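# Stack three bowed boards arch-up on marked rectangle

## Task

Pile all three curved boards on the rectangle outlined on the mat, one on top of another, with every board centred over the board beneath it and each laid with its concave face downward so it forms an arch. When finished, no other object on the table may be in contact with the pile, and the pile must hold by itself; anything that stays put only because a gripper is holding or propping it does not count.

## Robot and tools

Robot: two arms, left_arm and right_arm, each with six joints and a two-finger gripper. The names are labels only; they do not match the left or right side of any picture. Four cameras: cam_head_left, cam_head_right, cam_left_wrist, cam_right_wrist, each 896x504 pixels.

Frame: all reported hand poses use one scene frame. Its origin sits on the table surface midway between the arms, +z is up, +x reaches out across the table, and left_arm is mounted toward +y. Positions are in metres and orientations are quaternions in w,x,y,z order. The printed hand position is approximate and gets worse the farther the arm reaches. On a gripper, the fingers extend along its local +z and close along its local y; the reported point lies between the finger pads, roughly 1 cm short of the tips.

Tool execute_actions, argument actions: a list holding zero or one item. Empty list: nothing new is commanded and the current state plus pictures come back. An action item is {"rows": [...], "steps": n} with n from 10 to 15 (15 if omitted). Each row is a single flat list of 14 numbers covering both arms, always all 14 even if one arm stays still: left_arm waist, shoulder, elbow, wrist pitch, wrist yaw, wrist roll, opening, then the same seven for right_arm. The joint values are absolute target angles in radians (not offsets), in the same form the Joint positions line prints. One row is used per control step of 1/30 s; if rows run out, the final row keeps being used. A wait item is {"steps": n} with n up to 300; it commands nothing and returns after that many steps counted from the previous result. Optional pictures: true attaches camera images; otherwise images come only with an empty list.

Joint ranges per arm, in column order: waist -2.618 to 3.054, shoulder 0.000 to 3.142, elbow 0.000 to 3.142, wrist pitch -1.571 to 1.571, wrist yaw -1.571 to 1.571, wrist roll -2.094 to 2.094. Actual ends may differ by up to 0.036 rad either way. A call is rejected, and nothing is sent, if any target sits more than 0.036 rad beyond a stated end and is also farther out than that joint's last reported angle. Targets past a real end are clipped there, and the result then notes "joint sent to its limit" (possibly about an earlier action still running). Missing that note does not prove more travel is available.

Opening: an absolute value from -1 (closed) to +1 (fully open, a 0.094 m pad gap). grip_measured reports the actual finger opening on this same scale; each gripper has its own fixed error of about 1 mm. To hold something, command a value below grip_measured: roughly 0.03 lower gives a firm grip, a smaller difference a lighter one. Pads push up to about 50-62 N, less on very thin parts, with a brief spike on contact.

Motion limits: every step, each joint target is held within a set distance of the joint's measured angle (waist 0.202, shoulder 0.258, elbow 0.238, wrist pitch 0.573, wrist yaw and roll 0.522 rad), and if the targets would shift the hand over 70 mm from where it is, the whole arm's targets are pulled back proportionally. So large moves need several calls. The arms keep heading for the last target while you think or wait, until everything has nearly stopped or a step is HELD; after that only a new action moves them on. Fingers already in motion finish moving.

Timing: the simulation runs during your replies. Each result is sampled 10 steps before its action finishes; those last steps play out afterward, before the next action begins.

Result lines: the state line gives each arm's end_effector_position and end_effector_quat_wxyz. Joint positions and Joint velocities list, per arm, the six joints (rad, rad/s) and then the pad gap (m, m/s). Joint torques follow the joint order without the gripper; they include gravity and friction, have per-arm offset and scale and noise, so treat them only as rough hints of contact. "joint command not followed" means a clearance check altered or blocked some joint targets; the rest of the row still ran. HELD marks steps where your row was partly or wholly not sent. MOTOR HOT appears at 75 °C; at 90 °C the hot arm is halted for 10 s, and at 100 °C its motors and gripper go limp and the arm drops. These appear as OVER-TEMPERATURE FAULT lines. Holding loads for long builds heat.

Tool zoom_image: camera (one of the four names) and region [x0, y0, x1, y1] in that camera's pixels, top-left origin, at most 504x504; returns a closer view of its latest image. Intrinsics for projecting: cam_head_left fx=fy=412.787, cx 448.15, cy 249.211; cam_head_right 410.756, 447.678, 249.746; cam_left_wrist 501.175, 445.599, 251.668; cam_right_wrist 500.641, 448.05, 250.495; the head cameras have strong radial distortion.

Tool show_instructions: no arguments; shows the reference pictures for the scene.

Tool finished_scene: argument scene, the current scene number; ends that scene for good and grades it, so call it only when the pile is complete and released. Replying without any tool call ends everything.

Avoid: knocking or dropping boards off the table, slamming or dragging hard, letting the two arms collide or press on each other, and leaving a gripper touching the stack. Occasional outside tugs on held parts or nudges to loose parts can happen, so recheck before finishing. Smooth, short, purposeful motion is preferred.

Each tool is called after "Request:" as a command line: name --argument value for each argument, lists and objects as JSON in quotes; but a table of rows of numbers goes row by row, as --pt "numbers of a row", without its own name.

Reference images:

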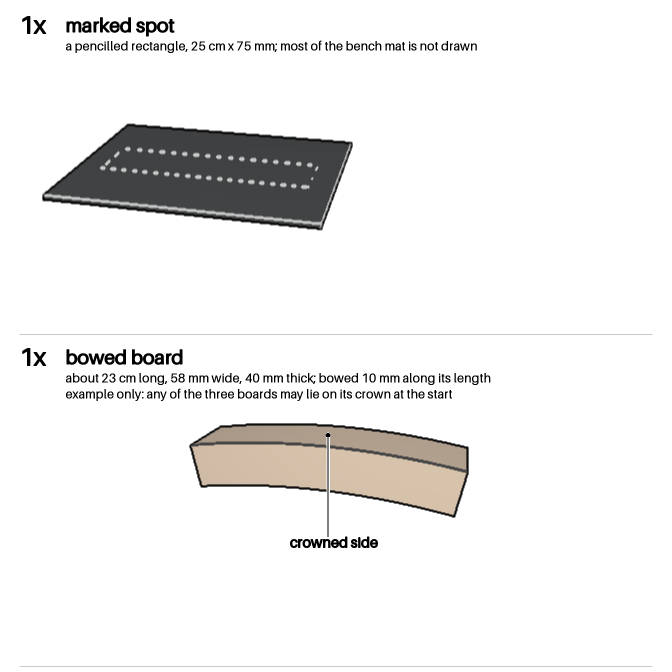

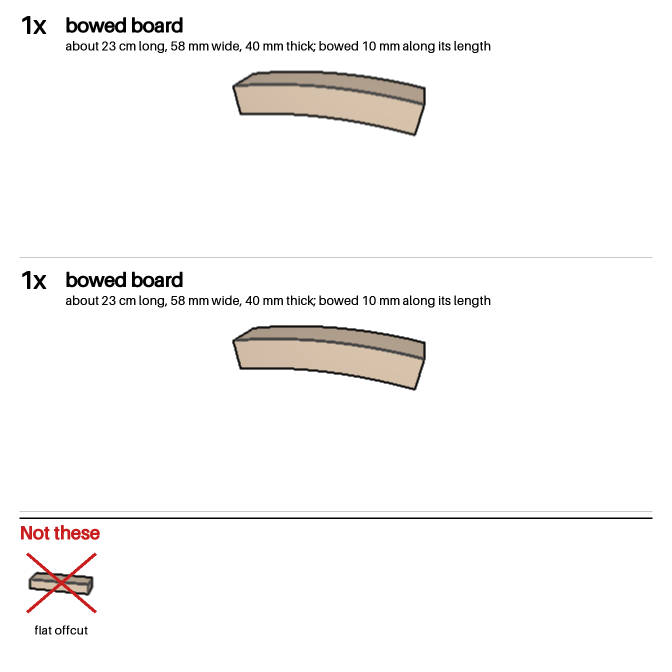

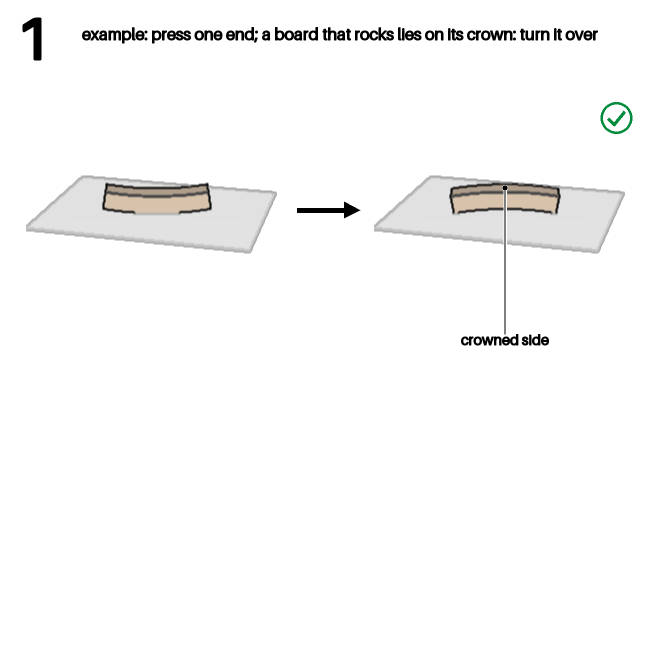

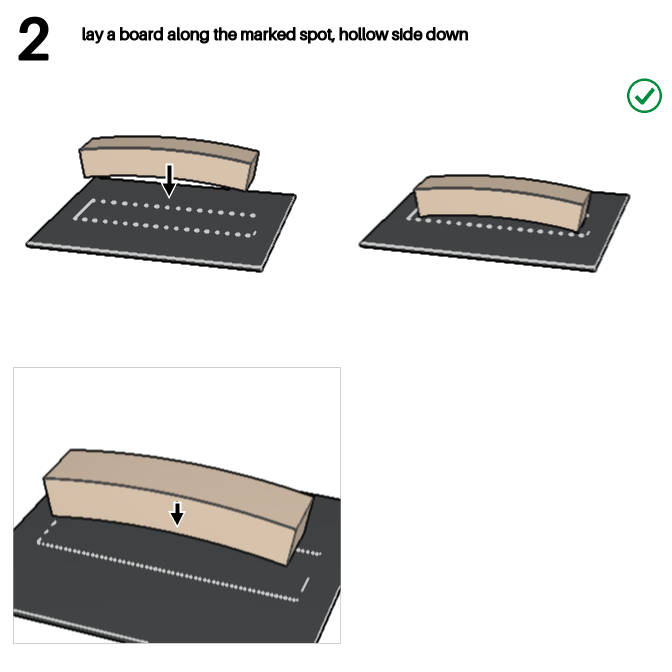

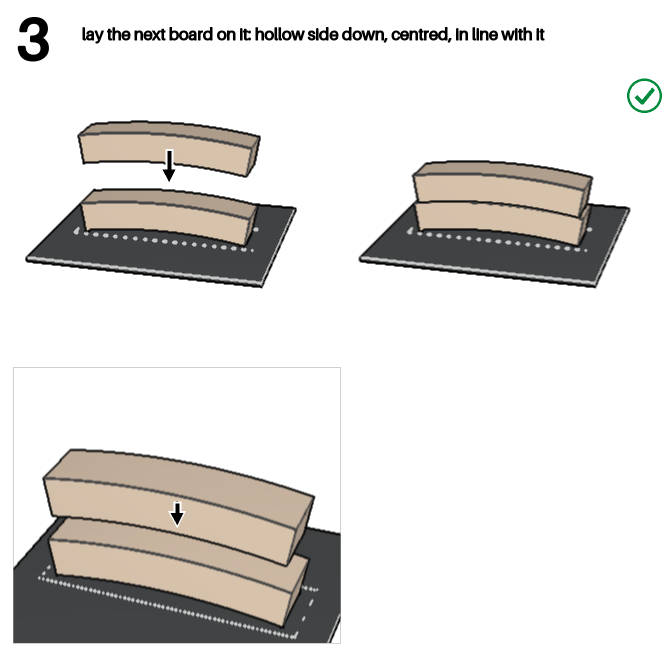

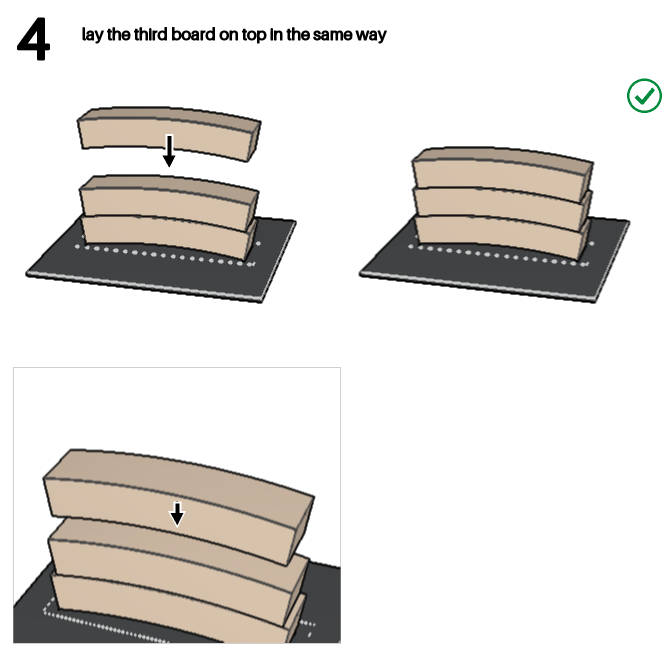

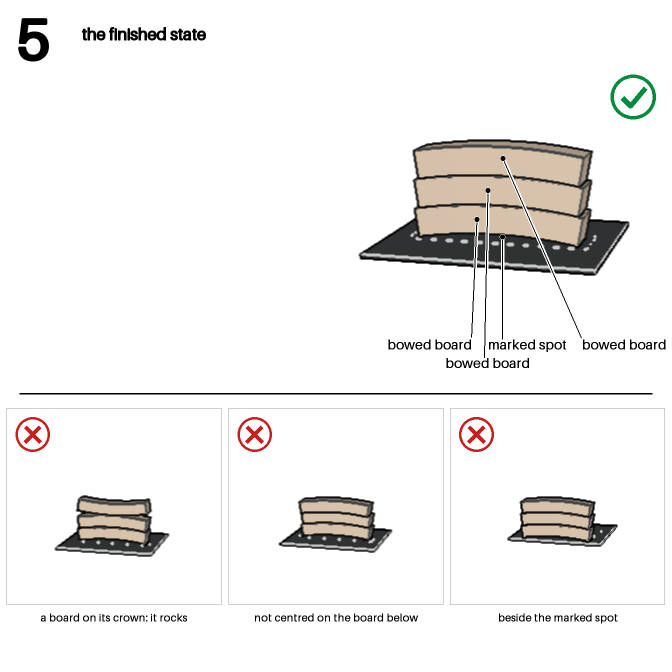

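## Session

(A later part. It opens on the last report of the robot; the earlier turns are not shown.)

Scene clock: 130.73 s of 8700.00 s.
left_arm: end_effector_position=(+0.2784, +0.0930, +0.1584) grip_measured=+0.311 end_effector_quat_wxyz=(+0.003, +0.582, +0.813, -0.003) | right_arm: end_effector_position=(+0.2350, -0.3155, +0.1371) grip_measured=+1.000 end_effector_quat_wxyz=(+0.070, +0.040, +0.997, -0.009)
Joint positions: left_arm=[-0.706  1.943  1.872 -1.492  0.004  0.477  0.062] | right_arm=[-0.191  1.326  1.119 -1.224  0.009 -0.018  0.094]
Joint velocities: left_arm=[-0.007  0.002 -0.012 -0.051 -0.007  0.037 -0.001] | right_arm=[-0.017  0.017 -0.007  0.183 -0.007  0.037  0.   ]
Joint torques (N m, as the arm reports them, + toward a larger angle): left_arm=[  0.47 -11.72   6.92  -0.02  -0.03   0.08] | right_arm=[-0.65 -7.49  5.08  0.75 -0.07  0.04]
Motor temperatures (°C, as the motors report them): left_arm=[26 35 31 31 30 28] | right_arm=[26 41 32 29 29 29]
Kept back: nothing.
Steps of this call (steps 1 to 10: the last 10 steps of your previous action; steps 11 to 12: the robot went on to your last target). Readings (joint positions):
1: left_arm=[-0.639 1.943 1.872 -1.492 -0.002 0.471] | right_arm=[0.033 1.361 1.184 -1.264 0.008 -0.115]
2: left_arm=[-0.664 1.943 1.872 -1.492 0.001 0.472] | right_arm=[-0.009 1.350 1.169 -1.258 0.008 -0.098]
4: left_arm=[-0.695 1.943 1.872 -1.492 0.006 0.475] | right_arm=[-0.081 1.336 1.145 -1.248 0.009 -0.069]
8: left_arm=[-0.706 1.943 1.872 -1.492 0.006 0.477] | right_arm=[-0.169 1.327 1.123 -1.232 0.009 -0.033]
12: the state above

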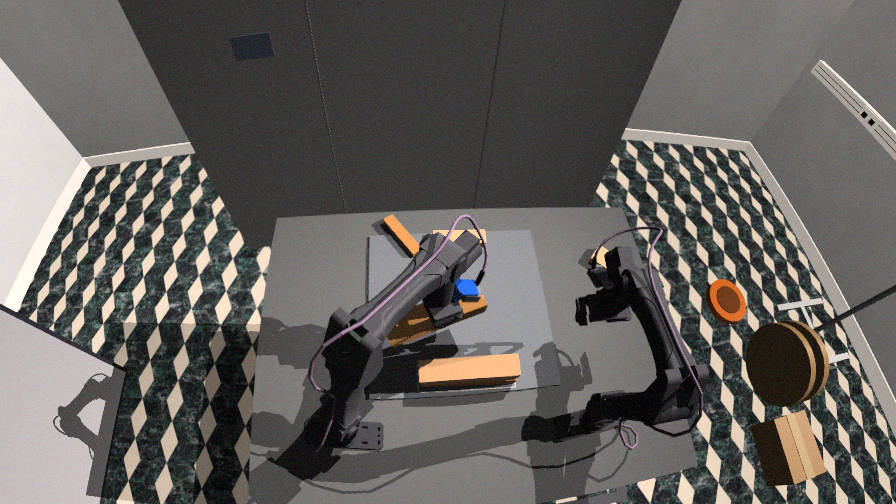

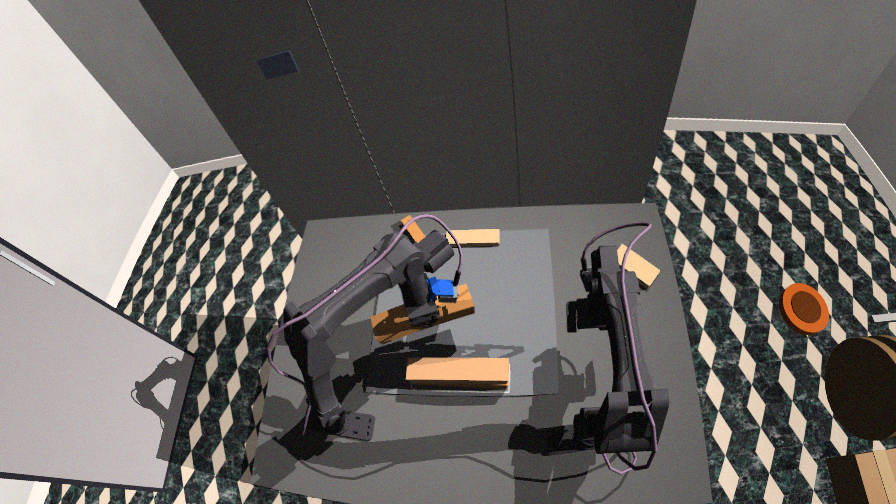

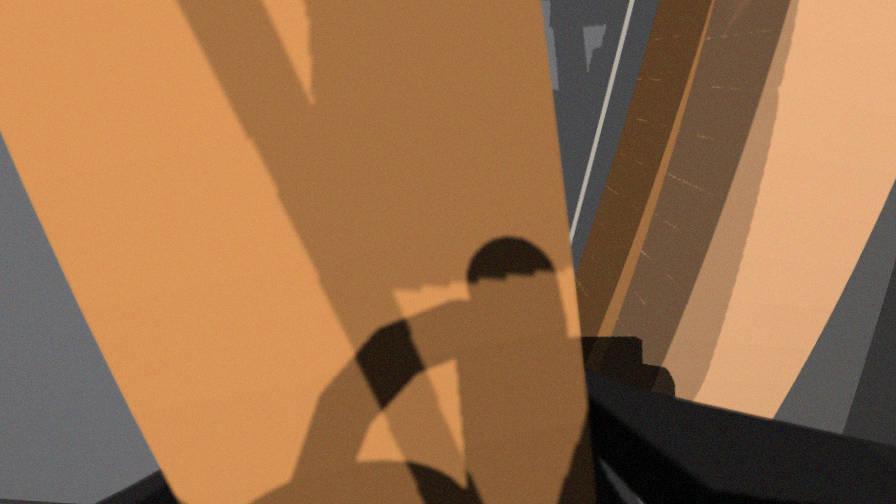

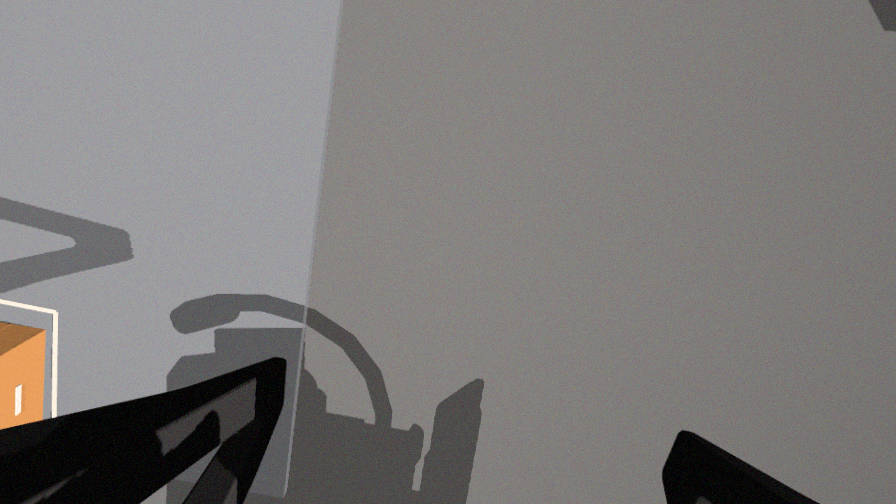

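Request:
execute_actions --actions '[{"rows": [ [-0.706,1.925,1.875,-1.505,0,0.485,0.28, -0.2,1.3,1.1,-1.2,0,0,1], [-0.714,1.925,1.875,-1.505,0,0.480,0.28, -0.2,1.3,1.1,-1.2,0,0,1], [-0.726,1.925,1.875,-1.505,0,0.473,0.28, -0.2,1.3,1.1,-1.2,0,0,1], [-0.742,1.925,1.875,-1.505,0,0.465,0.28, -0.2,1.3,1.1,-1.2,0,0,1], [-0.762,1.925,1.875,-1.505,0,0.456,0.28, -0.2,1.3,1.1,-1.2,0,0,1], [-0.785,1.925,1.875,-1.505,0,0.447,0.28, -0.2,1.3,1.1,-1.2,0,0,1], [-0.811,1.925,1.875,-1.505,0,0.438,0.28, -0.2,1.3,1.1,-1.2,0,0,1], [-0.839,1.925,1.875,-1.505,0,0.429,0.28, -0.2,1.3,1.1,-1.2,0,0,1], [-0.869,1.925,1.875,-1.505,0,0.420,0.28, -0.2,1.3,1.1,-1.2,0,0,1], [-0.899,1.925,1.875,-1.505,0,0.412,0.28, -0.2,1.3,1.1,-1.2,0,0,1], [-0.929,1.925,1.875,-1.505,0,0.405,0.28, -0.2,1.3,1.1,-1.2,0,0,1], [-0.958,1.925,1.875,-1.505,0,0.400,0.28, -0.2,1.3,1.1,-1.2,0,0,1], [-0.985,1.925,1.875,-1.505,0,0.396,0.28, -0.2,1.3,1.1,-1.2,0,0,1], [-1.010,1.925,1.875,-1.505,0,0.394,0.28, -0.2,1.3,1.1,-1.2,0,0,1], [-1.032,1.925,1.875,-1.505,0,0.393,0.28, -0.2,1.3,1.1,-1.2,0,0,1] ], "steps": 15}]'

Request:
execute_actions --actions '[{"rows": [ [-1.051,1.925,1.873,-1.500,0,0.393,0.28, -0.2,1.3,1.1,-1.2,0,0,1], [-1.067,1.925,1.868,-1.490,0,0.393,0.28, -0.2,1.3,1.1,-1.2,0,0,1], [-1.080,1.925,1.860,-1.478,0,0.393,0.28, -0.2,1.3,1.1,-1.2,0,0,1], [-1.089,1.925,1.848,-1.464,0,0.393,0.28, -0.2,1.3,1.1,-1.2,0,0,1], [-1.095,1.925,1.834,-1.449,0,0.393,0.28, -0.2,1.3,1.1,-1.2,0,0,1], [-1.099,1.925,1.818,-1.432,0,0.393,0.28, -0.2,1.3,1.1,-1.2,0,0,1], [-1.101,1.925,1.801,-1.415,0,0.393,0.28, -0.2,1.3,1.1,-1.2,0,0,1], [-1.102,1.925,1.784,-1.397,0,0.393,0.28, -0.2,1.3,1.1,-1.2,0,0,1], [-1.102,1.925,1.768,-1.381,0,0.393,0.28, -0.2,1.3,1.1,-1.2,0,0,1], [-1.102,1.925,1.753,-1.366,0,0.393,0.28, -0.2,1.3,1.1,-1.2,0,0,1], [-1.102,1.925,1.741,-1.354,0,0.393,0.28, -0.2,1.3,1.1,-1.2,0,0,1], [-1.102,1.925,1.732,-1.345,0,0.393,0.28, -0.2,1.3,1.1,-1.2,0,0,1], [-1.102,1.925,1.726,-1.339,0,0.393,0.28, -0.2,1.3,1.1,-1.2,0,0,1], [-1.102,1.925,1.723,-1.336,0,0.393,0.28, -0.2,1.3,1.1,-1.2,0,0,1], [-1.102,1.925,1.722,-1.335,0,0.393,0.28, -0.2,1.3,1.1,-1.2,0,0,1] ], "steps": 15}]'

Request:
execute_actions --actions '[{"steps": 22}]' --pictures true

Scene clock: 135.63 s of 8700.00 s.
left_arm: end_effector_position=(+0.2768, +0.0913, +0.1584) grip_measured=+0.311 end_effector_quat_wxyz=(+0.004, +0.585, +0.811, -0.000) | right_arm: end_effector_position=(+0.2368, -0.3156, +0.1374) grip_measured=+1.000 end_effector_quat_wxyz=(+0.073, +0.045, +0.996, -0.008)
Joint positions: left_arm=[-0.715  1.943  1.872 -1.492 -0.001  0.475  0.062] | right_arm=[-0.191  1.326  1.119 -1.217  0.009 -0.008  0.094]
Joint velocities: left_arm=[-0.208  0.002 -0.002  0.007 -0.095 -0.051 -0.   ] | right_arm=[ 0.012 -0.002 -0.002  0.022 -0.037 -0.022  0.   ]
Joint torques (N m, as the arm reports them, + toward a larger angle): left_arm=[ -2.85 -11.82   6.85  -0.09   0.11  -0.12] | right_arm=[-0.69 -7.49  5.13  0.76 -0.08  0.08]
Motor temperatures (°C, as the motors report them): left_arm=[26 35 31 31 30 28] | right_arm=[26 40 32 30 29 29]
Steps of this call (steps 1 to 30: the robot went on to your last target; steps 31 to 90: nothing new was sent; then 1.73 s passed at rest; steps 91 to 95: the first 5 steps of this action). Readings (joint positions):
91: left_arm=[-0.706 1.943 1.872 -1.492 0.004 0.477] | right_arm=[-0.191 1.326 1.119 -1.217 0.009 -0.008]
92: left_arm=[-0.706 1.943 1.872 -1.492 0.004 0.477] | right_arm=[-0.191 1.326 1.119 -1.217 0.009 -0.008]
94: left_arm=[-0.709 1.943 1.872 -1.492 0.002 0.477] | right_arm=[-0.191 1.326 1.119 -1.217 0.009 -0.008]
95: the state above

Scene clock: 136.13 s of 8700.00 s.
left_arm: end_effector_position=(+0.1653, +0.0128, +0.1551) grip_measured=+0.311 end_effector_quat_wxyz=(+0.002, +0.702, +0.712, -0.003) | right_arm: end_effector_position=(+0.2368, -0.3156, +0.1374) grip_measured=+1.000 end_effector_quat_wxyz=(+0.073, +0.045, +0.996, -0.008)
Joint positions: left_arm=[-1.087  1.943  1.858 -1.479  0.003  0.41   0.062] | right_arm=[-0.191  1.326  1.119 -1.217  0.009 -0.008  0.094]
Joint velocities: left_arm=[-0.305 -0.002 -0.295  0.183 -0.022  0.022 -0.001] | right_arm=[-0.017  0.002 -0.002 -0.022 -0.007 -0.037  0.   ]
Joint torques (N m, as the arm reports them, + toward a larger angle): left_arm=[  0.8  -11.68   5.96   0.12  -0.05  -0.09] | right_arm=[-0.66 -7.47  5.15  0.75 -0.08  0.08]
Motor temperatures (°C, as the motors report them): left_arm=[26 35 31 31 30 28] | right_arm=[26 39 32 30 29 29]
Steps of this call (steps 1 to 10: the last 10 steps of your previous action; steps 11 to 15: the first 5 steps of this action). Readings (joint positions):
11: left_arm=[-1.014 1.943 1.872 -1.492 -0.005 0.418] | right_arm=[-0.191 1.326 1.119 -1.217 0.009 -0.008]
12: left_arm=[-1.038 1.943 1.872 -1.492 -0.002 0.415] | right_arm=[-0.191 1.326 1.119 -1.217 0.009 -0.008]
14: left_arm=[-1.075 1.943 1.866 -1.486 0.002 0.411] | right_arm=[-0.191 1.326 1.119 -1.217 0.009 -0.008]
15: the state above

Scene clock: 136.87 s of 8700.00 s.
left_arm: end_effector_position=(+0.1609, +0.0109, +0.1197) grip_measured=+0.311 end_effector_quat_wxyz=(-0.003, +0.705, +0.710, +0.001) | right_arm: end_effector_position=(+0.2368, -0.3156, +0.1374) grip_measured=+1.000 end_effector_quat_wxyz=(+0.073, +0.045, +0.996, -0.008)
Joint positions: left_arm=[-1.101  1.943  1.717 -1.351  0.001  0.402  0.062] | right_arm=[-0.191  1.326  1.119 -1.217  0.009 -0.008  0.094]
Joint velocities: left_arm=[-0.012 -0.017 -0.007 -0.037 -0.051 -0.066  0.   ] | right_arm=[-0.002 -0.002 -0.007  0.007 -0.022  0.007  0.   ]
Joint torques (N m, as the arm reports them, + toward a larger angle): left_arm=[ -0.21 -11.64   7.03   0.27  -0.02  -0.07] | right_arm=[-0.64 -7.51  5.13  0.76 -0.08  0.07]
Motor temperatures (°C, as the motors report them): left_arm=[26 35 31 31 30 28] | right_arm=[26 39 32 30 29 29]
Kept back: nothing.
Steps of this call (steps 1 to 10: the last 10 steps of your previous action; steps 11 to 22: the robot went on to your last target). Readings (joint positions):
1: left_arm=[-1.095 1.943 1.847 -1.471 0.004 0.409] | right_arm=[-0.191 1.326 1.119 -1.217 0.009 -0.008]
2: left_arm=[-1.100 1.943 1.832 -1.460 0.004 0.408] | right_arm=[-0.191 1.326 1.119 -1.217 0.009 -0.008]
4: left_arm=[-1.101 1.943 1.798 -1.436 0.004 0.407] | right_arm=[-0.191 1.326 1.119 -1.217 0.009 -0.008]
8: left_arm=[-1.101 1.943 1.736 -1.390 0.003 0.405] | right_arm=[-0.191 1.326 1.119 -1.217 0.009 -0.008]
22: the state above

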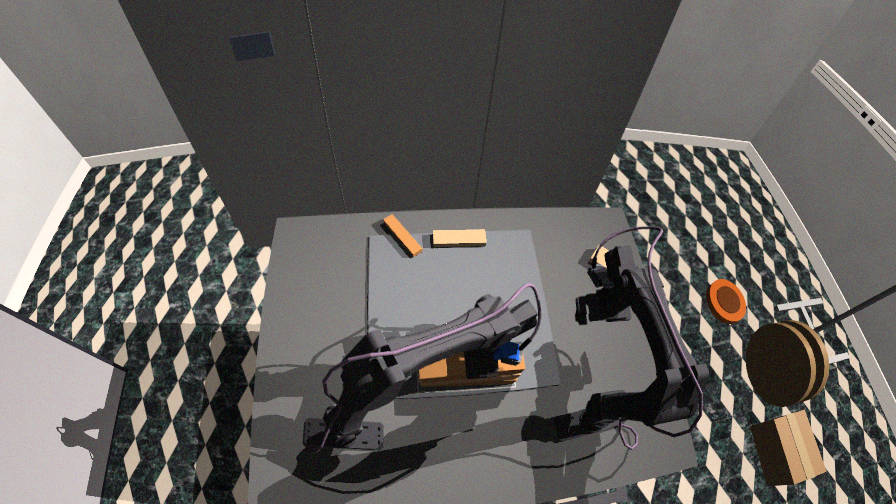

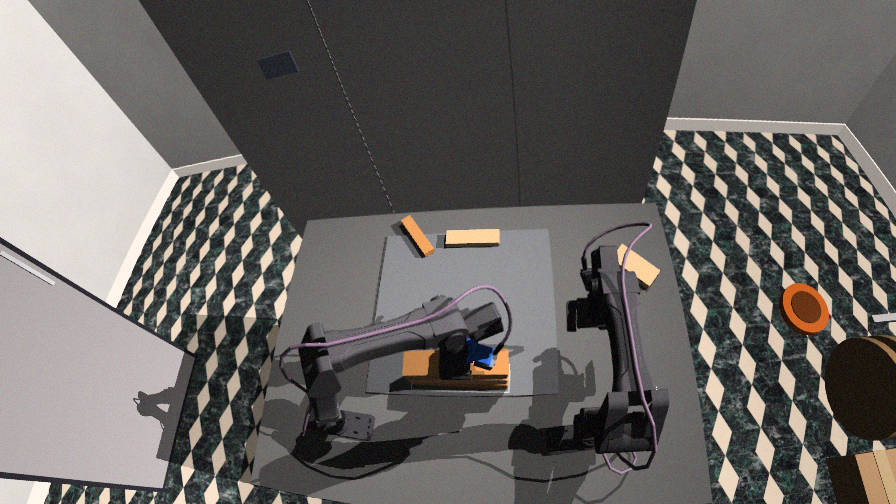

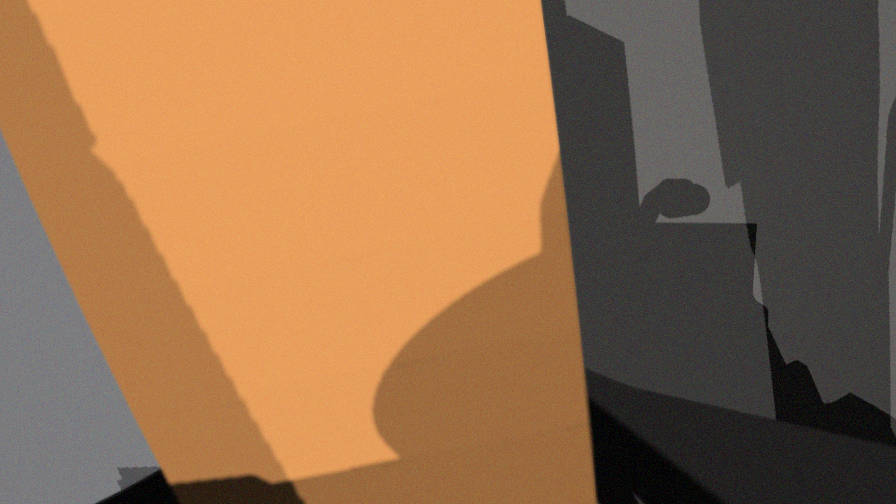

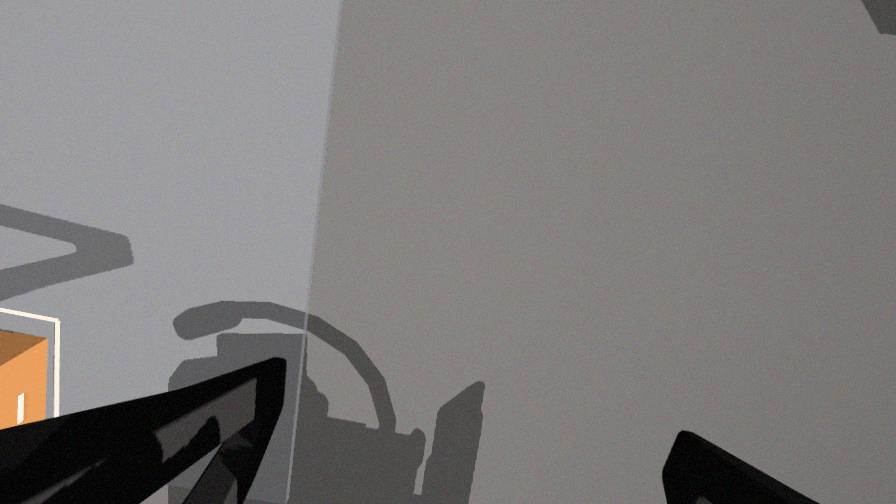

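Request:
execute_actions --actions '[]'

Scene clock: 138.83 s of 8700.00 s.
left_arm: end_effector_position=(+0.1609, +0.0109, +0.1197) grip_measured=+0.311 end_effector_quat_wxyz=(-0.003, +0.704, +0.710, +0.001) | right_arm: end_effector_position=(+0.2368, -0.3156, +0.1374) grip_measured=+1.000 end_effector_quat_wxyz=(+0.073, +0.045, +0.996, -0.008)
Joint positions: left_arm=[-1.101  1.943  1.717 -1.351  0.001  0.402  0.062] | right_arm=[-0.191  1.326  1.119 -1.217  0.009 -0.008  0.094]
Joint velocities: left_arm=[-0.002  0.007  0.007 -0.037  0.066 -0.022 -0.   ] | right_arm=[-0.012 -0.002 -0.022  0.022  0.007  0.007  0.   ]
Joint torques (N m, as the arm reports them, + toward a larger angle): left_arm=[ -0.03 -11.77   6.95   0.27  -0.02  -0.09] | right_arm=[-0.68 -7.54  5.1   0.77 -0.08  0.07]
Motor temperatures (°C, as the motors report them): left_arm=[26 35 31 31 30 28] | right_arm=[26 39 32 30 29 29]
Kept back: nothing.
Steps of this call (steps 1 to 15: the robot went on to your last target; steps 16 to 59: nothing new was sent). Readings (joint positions):
1: left_arm=[-1.101 1.943 1.717 -1.351 0.001 0.402] | right_arm=[-0.191 1.326 1.119 -1.217 0.009 -0.008]
2: left_arm=[-1.101 1.943 1.717 -1.351 0.001 0.402] | right_arm=[-0.191 1.326 1.119 -1.217 0.009 -0.008]
4: left_arm=[-1.101 1.943 1.717 -1.351 0.001 0.402] | right_arm=[-0.191 1.326 1.119 -1.217 0.009 -0.008]
8: left_arm=[-1.101 1.943 1.717 -1.351 0.001 0.402] | right_arm=[-0.191 1.326 1.119 -1.217 0.009 -0.008]
59: the state above
All arms were judged still, so your last target was given up. Only a new action makes them travel on or press farther. Fingers that are still opening or closing keep moving.

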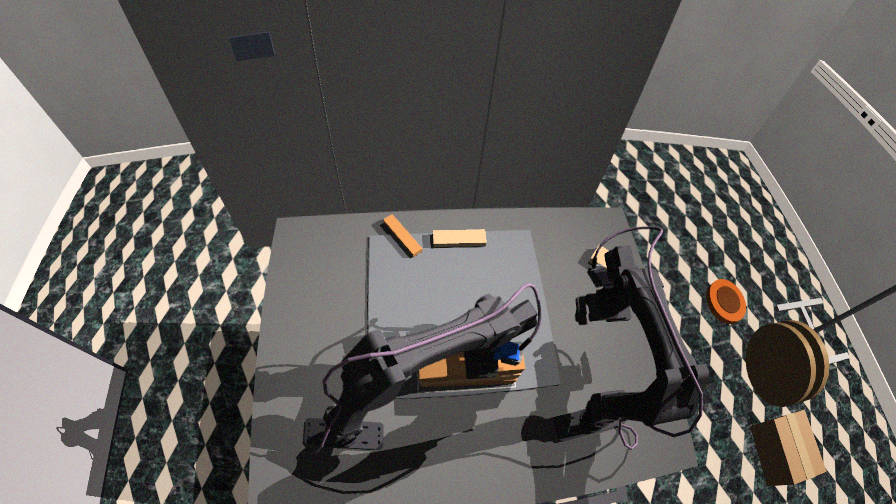

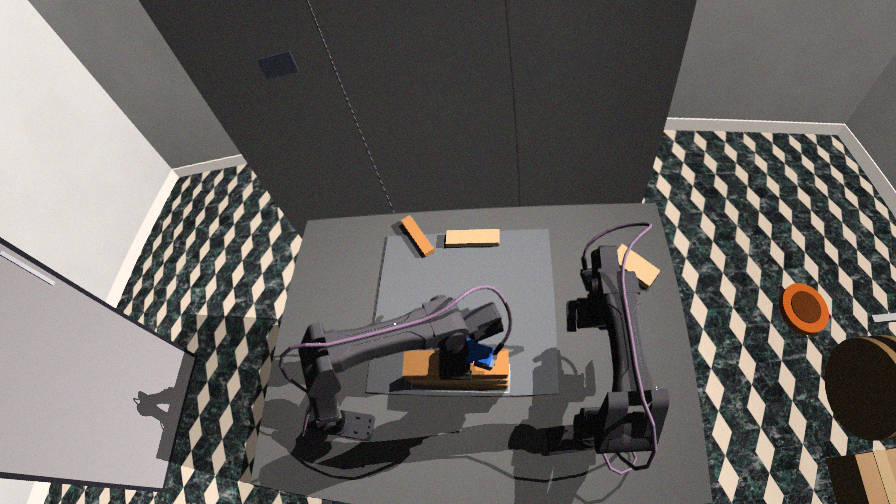

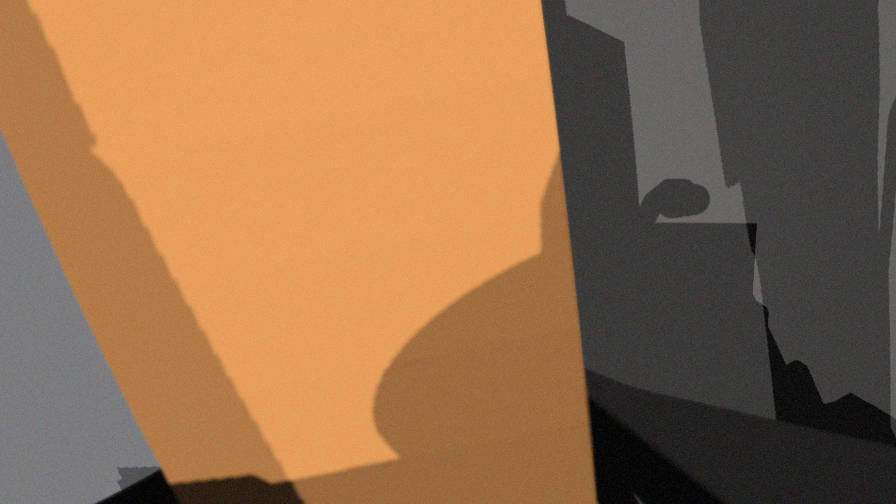

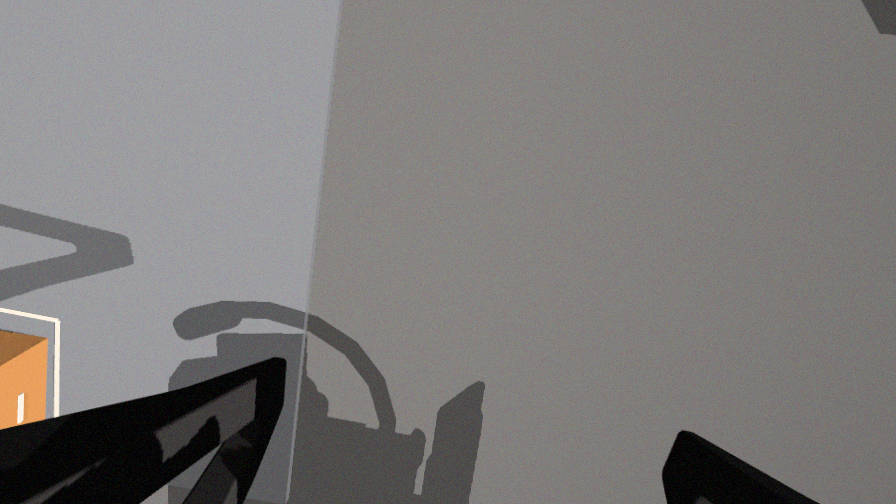

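Request:
zoom_image --camera "cam_head_right" --region '[390, 330, 530, 400]'

Request:
zoom_image --camera "cam_head_left" --region '[400, 330, 540, 400]'

Region (390, 330, 530, 400) of cam_head_right's 896x504 image, scaled by 3.600, with more detail than that image has.

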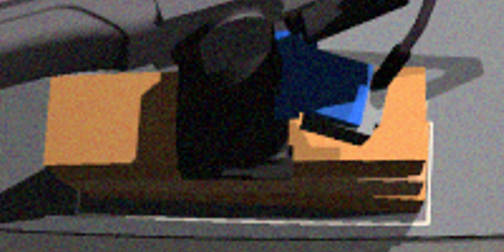

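Region (400, 330, 540, 400) of cam_head_left's 896x504 image, scaled by 3.600, with more detail than that image has.

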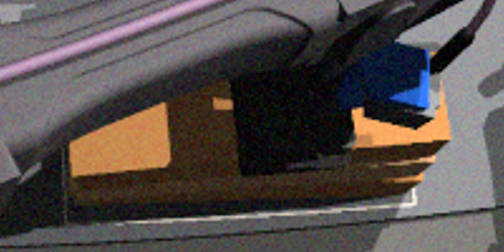

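Request:
zoom_image --camera "cam_head_right" --region '[480, 345, 530, 400]'

Request:
zoom_image --camera "cam_head_left" --region '[405, 345, 455, 400]'

Region (480, 345, 530, 400) of cam_head_right's 896x504 image, scaled by 9.164, with more detail than that image has; it fills the left 458 columns of this view, and the rest is white.

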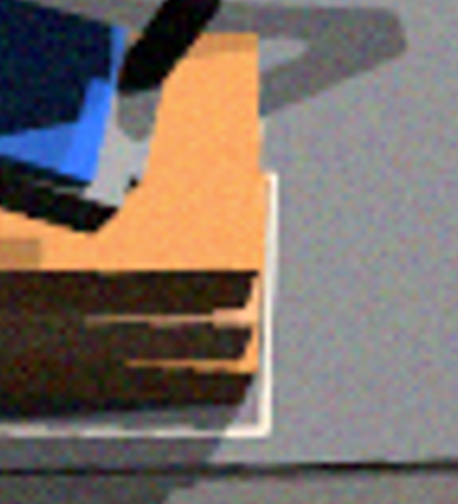

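Region (405, 345, 455, 400) of cam_head_left's 896x504 image, scaled by 9.164, with more detail than that image has; it fills the left 458 columns of this view, and the rest is white.

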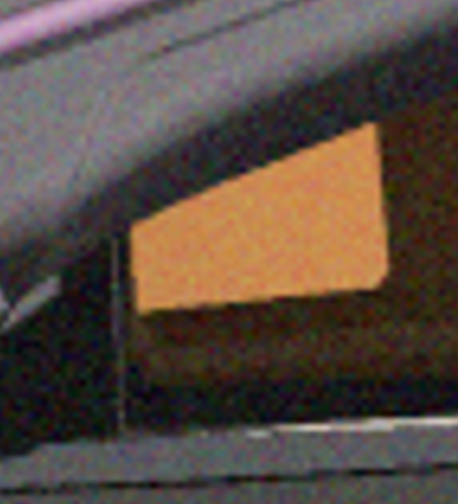

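Request:
execute_actions --actions '[{"rows": [[-1.102,1.925,1.712,-1.335,0,0.393,0.28,-0.2,1.3,1.1,-1.2,-0.002,0.003,1],[-1.102,1.925,1.710,-1.334,0,0.393,0.28,-0.2,1.3,1.1,-1.2,-0.008,0.011,1],[-1.102,1.925,1.709,-1.333,0,0.393,0.28,-0.2,1.3,1.1,-1.2,-0.017,0.024,1],[-1.102,1.925,1.708,-1.332,0,0.393,0.28,-0.2,1.3,1.1,-1.2,-0.030,0.043,1],[-1.102,1.925,1.707,-1.331,0,0.393,0.28,-0.2,1.3,1.1,-1.2,-0.047,0.067,1],[-1.102,1.925,1.706,-1.330,0,0.393,0.28,-0.2,1.3,1.1,-1.2,-0.067,0.095,1],[-1.102,1.925,1.705,-1.329,0,0.393,0.28,-0.2,1.3,1.1,-1.2,-0.090,0.128,1],[-1.102,1.925,1.704,-1.328,0,0.393,0.28,-0.2,1.3,1.1,-1.2,-0.116,0.165,1],[-1.102,1.925,1.703,-1.327,0,0.393,0.28,-0.2,1.3,1.1,-1.2,-0.144,0.206,1],[-1.102,1.925,1.702,-1.326,0,0.393,0.28,-0.2,1.3,1.1,-1.2,-0.175,0.25,1],[-1.102,1.925,1.701,-1.325,0,0.393,0.28,-0.2,1.3,1.1,-1.2,-0.208,0.297,1],[-1.102,1.925,1.700,-1.324,0,0.393,0.28,-0.2,1.3,1.1,-1.2,-0.242,0.345,1],[-1.102,1.925,1.699,-1.323,0,0.393,0.28,-0.2,1.3,1.1,-1.2,-0.277,0.396,1],[-1.102,1.925,1.698,-1.322,0,0.393,0.28,-0.2,1.3,1.1,-1.2,-0.313,0.448,1],[-1.102,1.925,1.697,-1.321,0,0.393,0.28,-0.2,1.3,1.1,-1.2,-0.35,0.5,1]], "steps": 15}]'

Request:
execute_actions --actions '[{"rows": [[-1.102,1.925,1.696,-1.320,0,0.393,0.28,-0.2,1.3,1.1,-1.2,-0.387,0.552,1],[-1.102,1.925,1.695,-1.319,0,0.393,0.28,-0.2,1.3,1.1,-1.2,-0.423,0.604,1],[-1.102,1.925,1.694,-1.318,0,0.393,0.28,-0.2,1.3,1.1,-1.2,-0.458,0.655,1],[-1.102,1.925,1.693,-1.317,0,0.393,0.28,-0.2,1.3,1.1,-1.2,-0.492,0.703,1],[-1.102,1.925,1.692,-1.316,0,0.393,0.28,-0.2,1.3,1.1,-1.2,-0.525,0.75,1],[-1.102,1.925,1.691,-1.315,0,0.393,0.28,-0.2,1.3,1.1,-1.2,-0.556,0.794,1],[-1.102,1.925,1.690,-1.314,0,0.393,0.28,-0.2,1.3,1.1,-1.2,-0.584,0.835,1],[-1.102,1.925,1.689,-1.313,0,0.393,0.28,-0.2,1.3,1.1,-1.2,-0.610,0.872,1],[-1.102,1.925,1.688,-1.312,0,0.393,0.28,-0.2,1.3,1.1,-1.2,-0.633,0.905,1],[-1.102,1.925,1.687,-1.311,0,0.393,0.28,-0.2,1.3,1.1,-1.2,-0.653,0.933,1],[-1.102,1.925,1.686,-1.311,0,0.393,0.28,-0.2,1.3,1.1,-1.2,-0.670,0.957,1],[-1.102,1.925,1.686,-1.311,0,0.393,0.28,-0.2,1.3,1.1,-1.2,-0.683,0.976,1],[-1.102,1.925,1.686,-1.311,0,0.393,0.28,-0.2,1.3,1.1,-1.2,-0.692,0.989,1],[-1.102,1.925,1.686,-1.311,0,0.393,0.28,-0.2,1.3,1.1,-1.2,-0.698,0.997,1],[-1.102,1.925,1.686,-1.311,0,0.393,0.28,-0.2,1.3,1.1,-1.2,-0.7,1.0,1]], "steps": 15}]'

Request:
execute_actions --actions '[{"steps": 16}]' --pictures true

Scene clock: 144.63 s of 8700.00 s.
left_arm: end_effector_position=(+0.1609, +0.0110, +0.1193) grip_measured=+0.311 end_effector_quat_wxyz=(-0.003, +0.704, +0.710, +0.001) | right_arm: end_effector_position=(+0.2370, -0.3129, +0.1374) grip_measured=+1.000 end_effector_quat_wxyz=(+0.074, +0.055, +0.996, +0.000)
Joint positions: left_arm=[-1.101  1.943  1.716 -1.35   0.001  0.402  0.062] | right_arm=[-0.191  1.326  1.119 -1.217 -0.006  0.014  0.094]
Joint velocities: left_arm=[-0.002 -0.012 -0.056  0.037 -0.066 -0.007 -0.   ] | right_arm=[-0.002 -0.007 -0.007  0.037 -0.183  0.271  0.   ]
Joint torques (N m, as the arm reports them, + toward a larger angle): left_arm=[ -0.17 -11.79   6.35   0.23   0.01  -0.1 ] | right_arm=[-0.53 -7.49  5.09  0.76 -0.06  0.05]
Motor temperatures (°C, as the motors report them): left_arm=[26 35 31 30 30 28] | right_arm=[26 38 32 30 29 29]
Steps of this call (steps 1 to 90: nothing new was sent; then 2.63 s passed at rest; steps 91 to 95: the first 5 steps of this action). Readings (joint positions):
91: left_arm=[-1.101 1.943 1.717 -1.351 0.001 0.402] | right_arm=[-0.191 1.326 1.119 -1.217 0.008 -0.008]
92: left_arm=[-1.101 1.943 1.717 -1.351 0.001 0.402] | right_arm=[-0.191 1.326 1.119 -1.217 0.008 -0.007]
94: left_arm=[-1.101 1.943 1.717 -1.350 0.001 0.402] | right_arm=[-0.191 1.326 1.119 -1.217 0.000 0.004]
95: the state above

Scene clock: 145.13 s of 8700.00 s.
left_arm: end_effector_position=(+0.1616, +0.0132, +0.1164) grip_measured=+0.311 end_effector_quat_wxyz=(-0.005, +0.704, +0.710, +0.006) | right_arm: end_effector_position=(+0.2416, -0.2489, +0.1496) grip_measured=+1.000 end_effector_quat_wxyz=(+0.030, +0.296, +0.934, +0.197)
Joint positions: left_arm=[-1.101  1.943  1.704 -1.345 -0.008  0.402  0.062] | right_arm=[-0.191  1.326  1.119 -1.216 -0.375  0.543  0.094]
Joint velocities: left_arm=[ 0.007  0.002 -0.002 -0.007 -0.095  0.051  0.   ] | right_arm=[ 0.007  0.007  0.002 -0.066 -0.945  1.37   0.   ]
Joint torques (N m, as the arm reports them, + toward a larger angle): left_arm=[ -0.13 -11.7    5.81   0.37   0.11  -0.1 ] | right_arm=[-0.65 -7.45  5.21  0.74 -0.25  0.  ]
Motor temperatures (°C, as the motors report them): left_arm=[26 35 31 30 30 28] | right_arm=[26 38 32 30 29 29]
Steps of this call (steps 1 to 10: the last 10 steps of your previous action; steps 11 to 15: the first 5 steps of this action). Readings (joint positions):
11: left_arm=[-1.101 1.943 1.705 -1.346 -0.006 0.402] | right_arm=[-0.191 1.326 1.119 -1.217 -0.242 0.353]
12: left_arm=[-1.101 1.943 1.705 -1.346 -0.007 0.402] | right_arm=[-0.191 1.326 1.119 -1.217 -0.275 0.400]
14: left_arm=[-1.101 1.943 1.705 -1.345 -0.008 0.402] | right_arm=[-0.191 1.326 1.119 -1.216 -0.341 0.495]
15: the state above

Scene clock: 145.67 s of 8700.00 s.
left_arm: end_effector_position=(+0.1618, +0.0132, +0.1161) grip_measured=+0.311 end_effector_quat_wxyz=(-0.004, +0.704, +0.710, +0.006) | right_arm: end_effector_position=(+0.2423, -0.2028, +0.1760) grip_measured=+1.000 end_effector_quat_wxyz=(-0.077, +0.460, +0.822, +0.328)
Joint positions: left_arm=[-1.101  1.943  1.703 -1.344 -0.008  0.402  0.062] | right_arm=[-0.191  1.326  1.119 -1.216 -0.674  0.975  0.094]
Joint velocities: left_arm=[ 0.007 -0.002 -0.017 -0.022  0.066 -0.066 -0.   ] | right_arm=[-0.012 -0.012 -0.007 -0.007 -0.095  0.125  0.   ]
Joint torques (N m, as the arm reports them, + toward a larger angle): left_arm=[ -0.05 -11.75   5.43   0.42   0.08  -0.09] | right_arm=[-0.67 -7.48  5.11  0.72 -0.48  0.  ]
Motor temperatures (°C, as the motors report them): left_arm=[26 35 31 30 30 28] | right_arm=[26 38 32 30 29 29]
Kept back: nothing.
Steps of this call (steps 1 to 10: the last 10 steps of your previous action; steps 11 to 16: the robot went on to your last target). Readings (joint positions):
1: left_arm=[-1.101 1.943 1.704 -1.345 -0.008 0.402] | right_arm=[-0.191 1.326 1.119 -1.216 -0.408 0.590]
2: left_arm=[-1.101 1.943 1.704 -1.344 -0.008 0.402] | right_arm=[-0.191 1.326 1.119 -1.216 -0.440 0.637]
4: left_arm=[-1.101 1.943 1.703 -1.344 -0.008 0.402] | right_arm=[-0.191 1.326 1.119 -1.216 -0.500 0.724]
8: left_arm=[-1.101 1.943 1.703 -1.344 -0.008 0.402] | right_arm=[-0.191 1.326 1.119 -1.216 -0.598 0.864]
16: the state above

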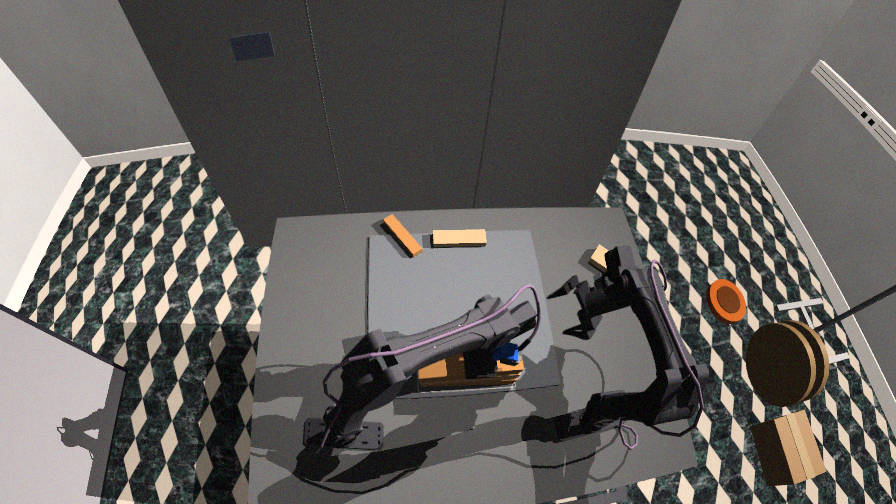

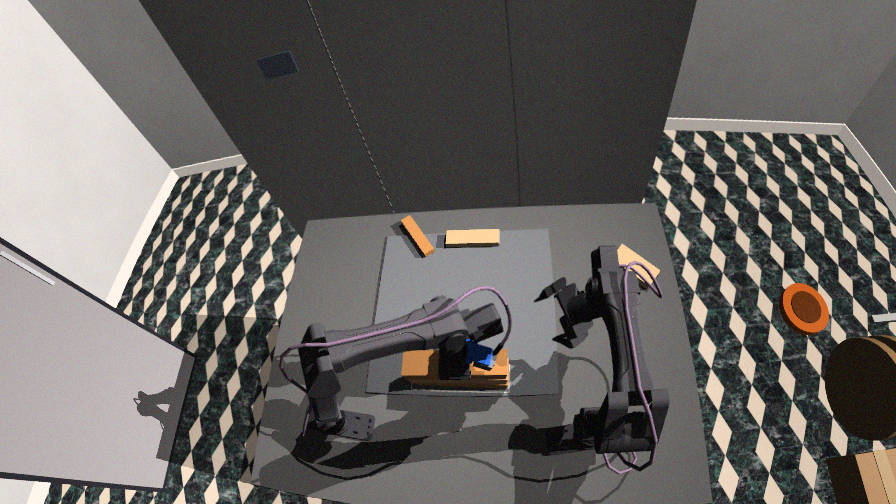

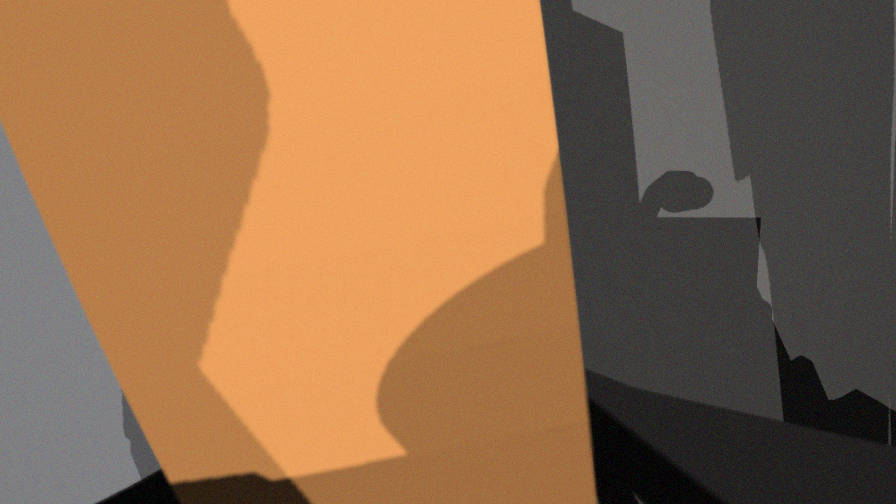

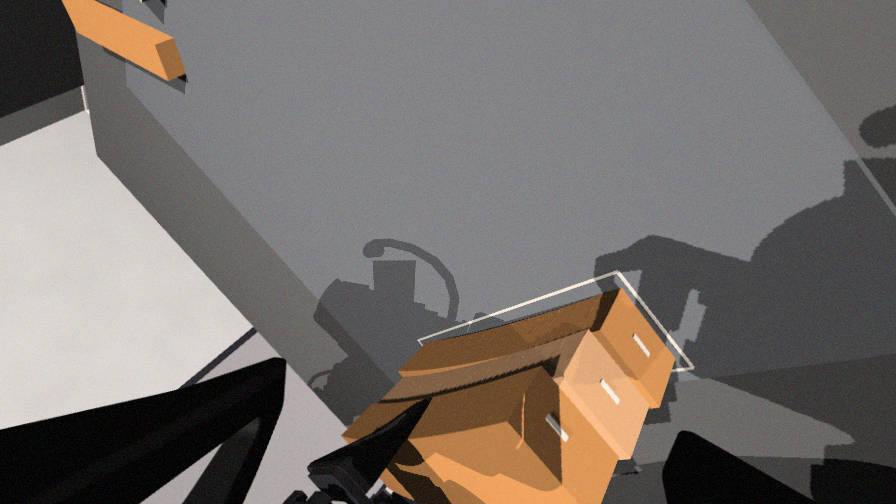

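Request:
zoom_image --camera "cam_right_wrist" --region '[480, 260, 720, 504]'

Request:
zoom_image --camera "cam_right_wrist" --region '[320, 300, 600, 504]'

Region (480, 260, 720, 504) of cam_right_wrist's 896x504 image, scaled by 2.066, with more detail than that image has; it fills the left 496 columns of this view, and the rest is white.

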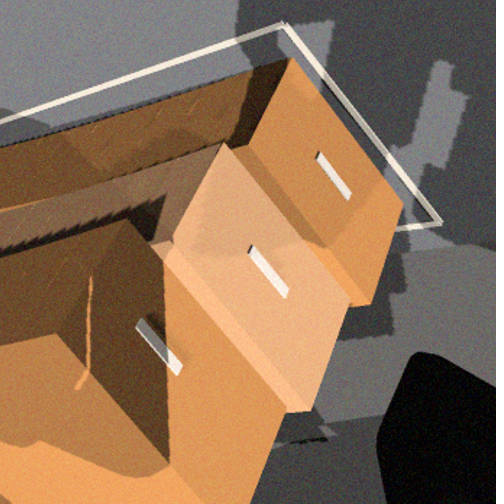

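Region (320, 300, 600, 504) of cam_right_wrist's 896x504 image, scaled by 1.800, with more detail than that image has; it fills the top 367 rows of this view, and the rest is white.

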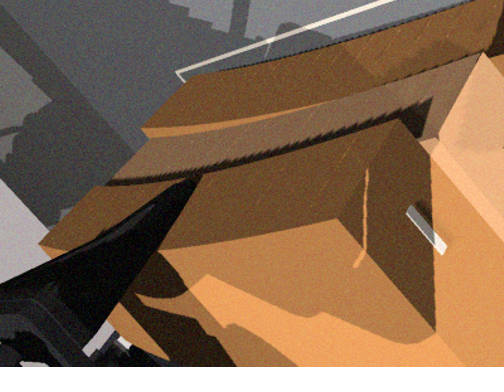

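Request:
zoom_image --camera "cam_right_wrist" --region '[335, 330, 455, 450]'

Request:
zoom_image --camera "cam_head_right" --region '[395, 345, 520, 400]'

Region (335, 330, 455, 450) of cam_right_wrist's 896x504 image, scaled by 4.200, with more detail than that image has.

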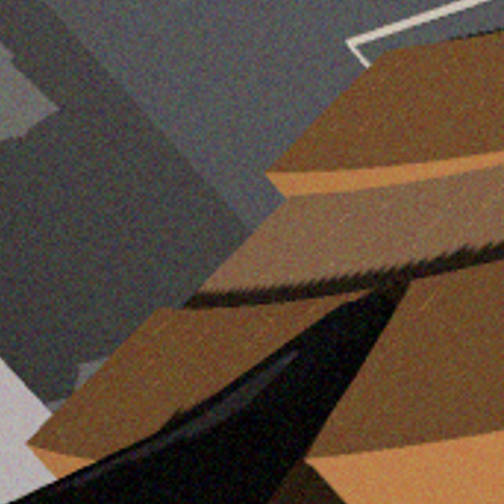

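Region (395, 345, 520, 400) of cam_head_right's 896x504 image, scaled by 4.032, with more detail than that image has; it fills the top 222 rows of this view, and the rest is white.

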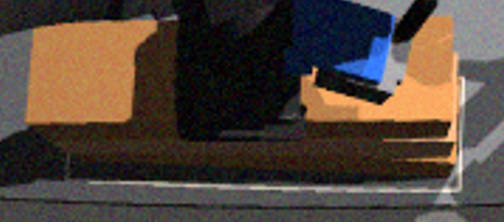

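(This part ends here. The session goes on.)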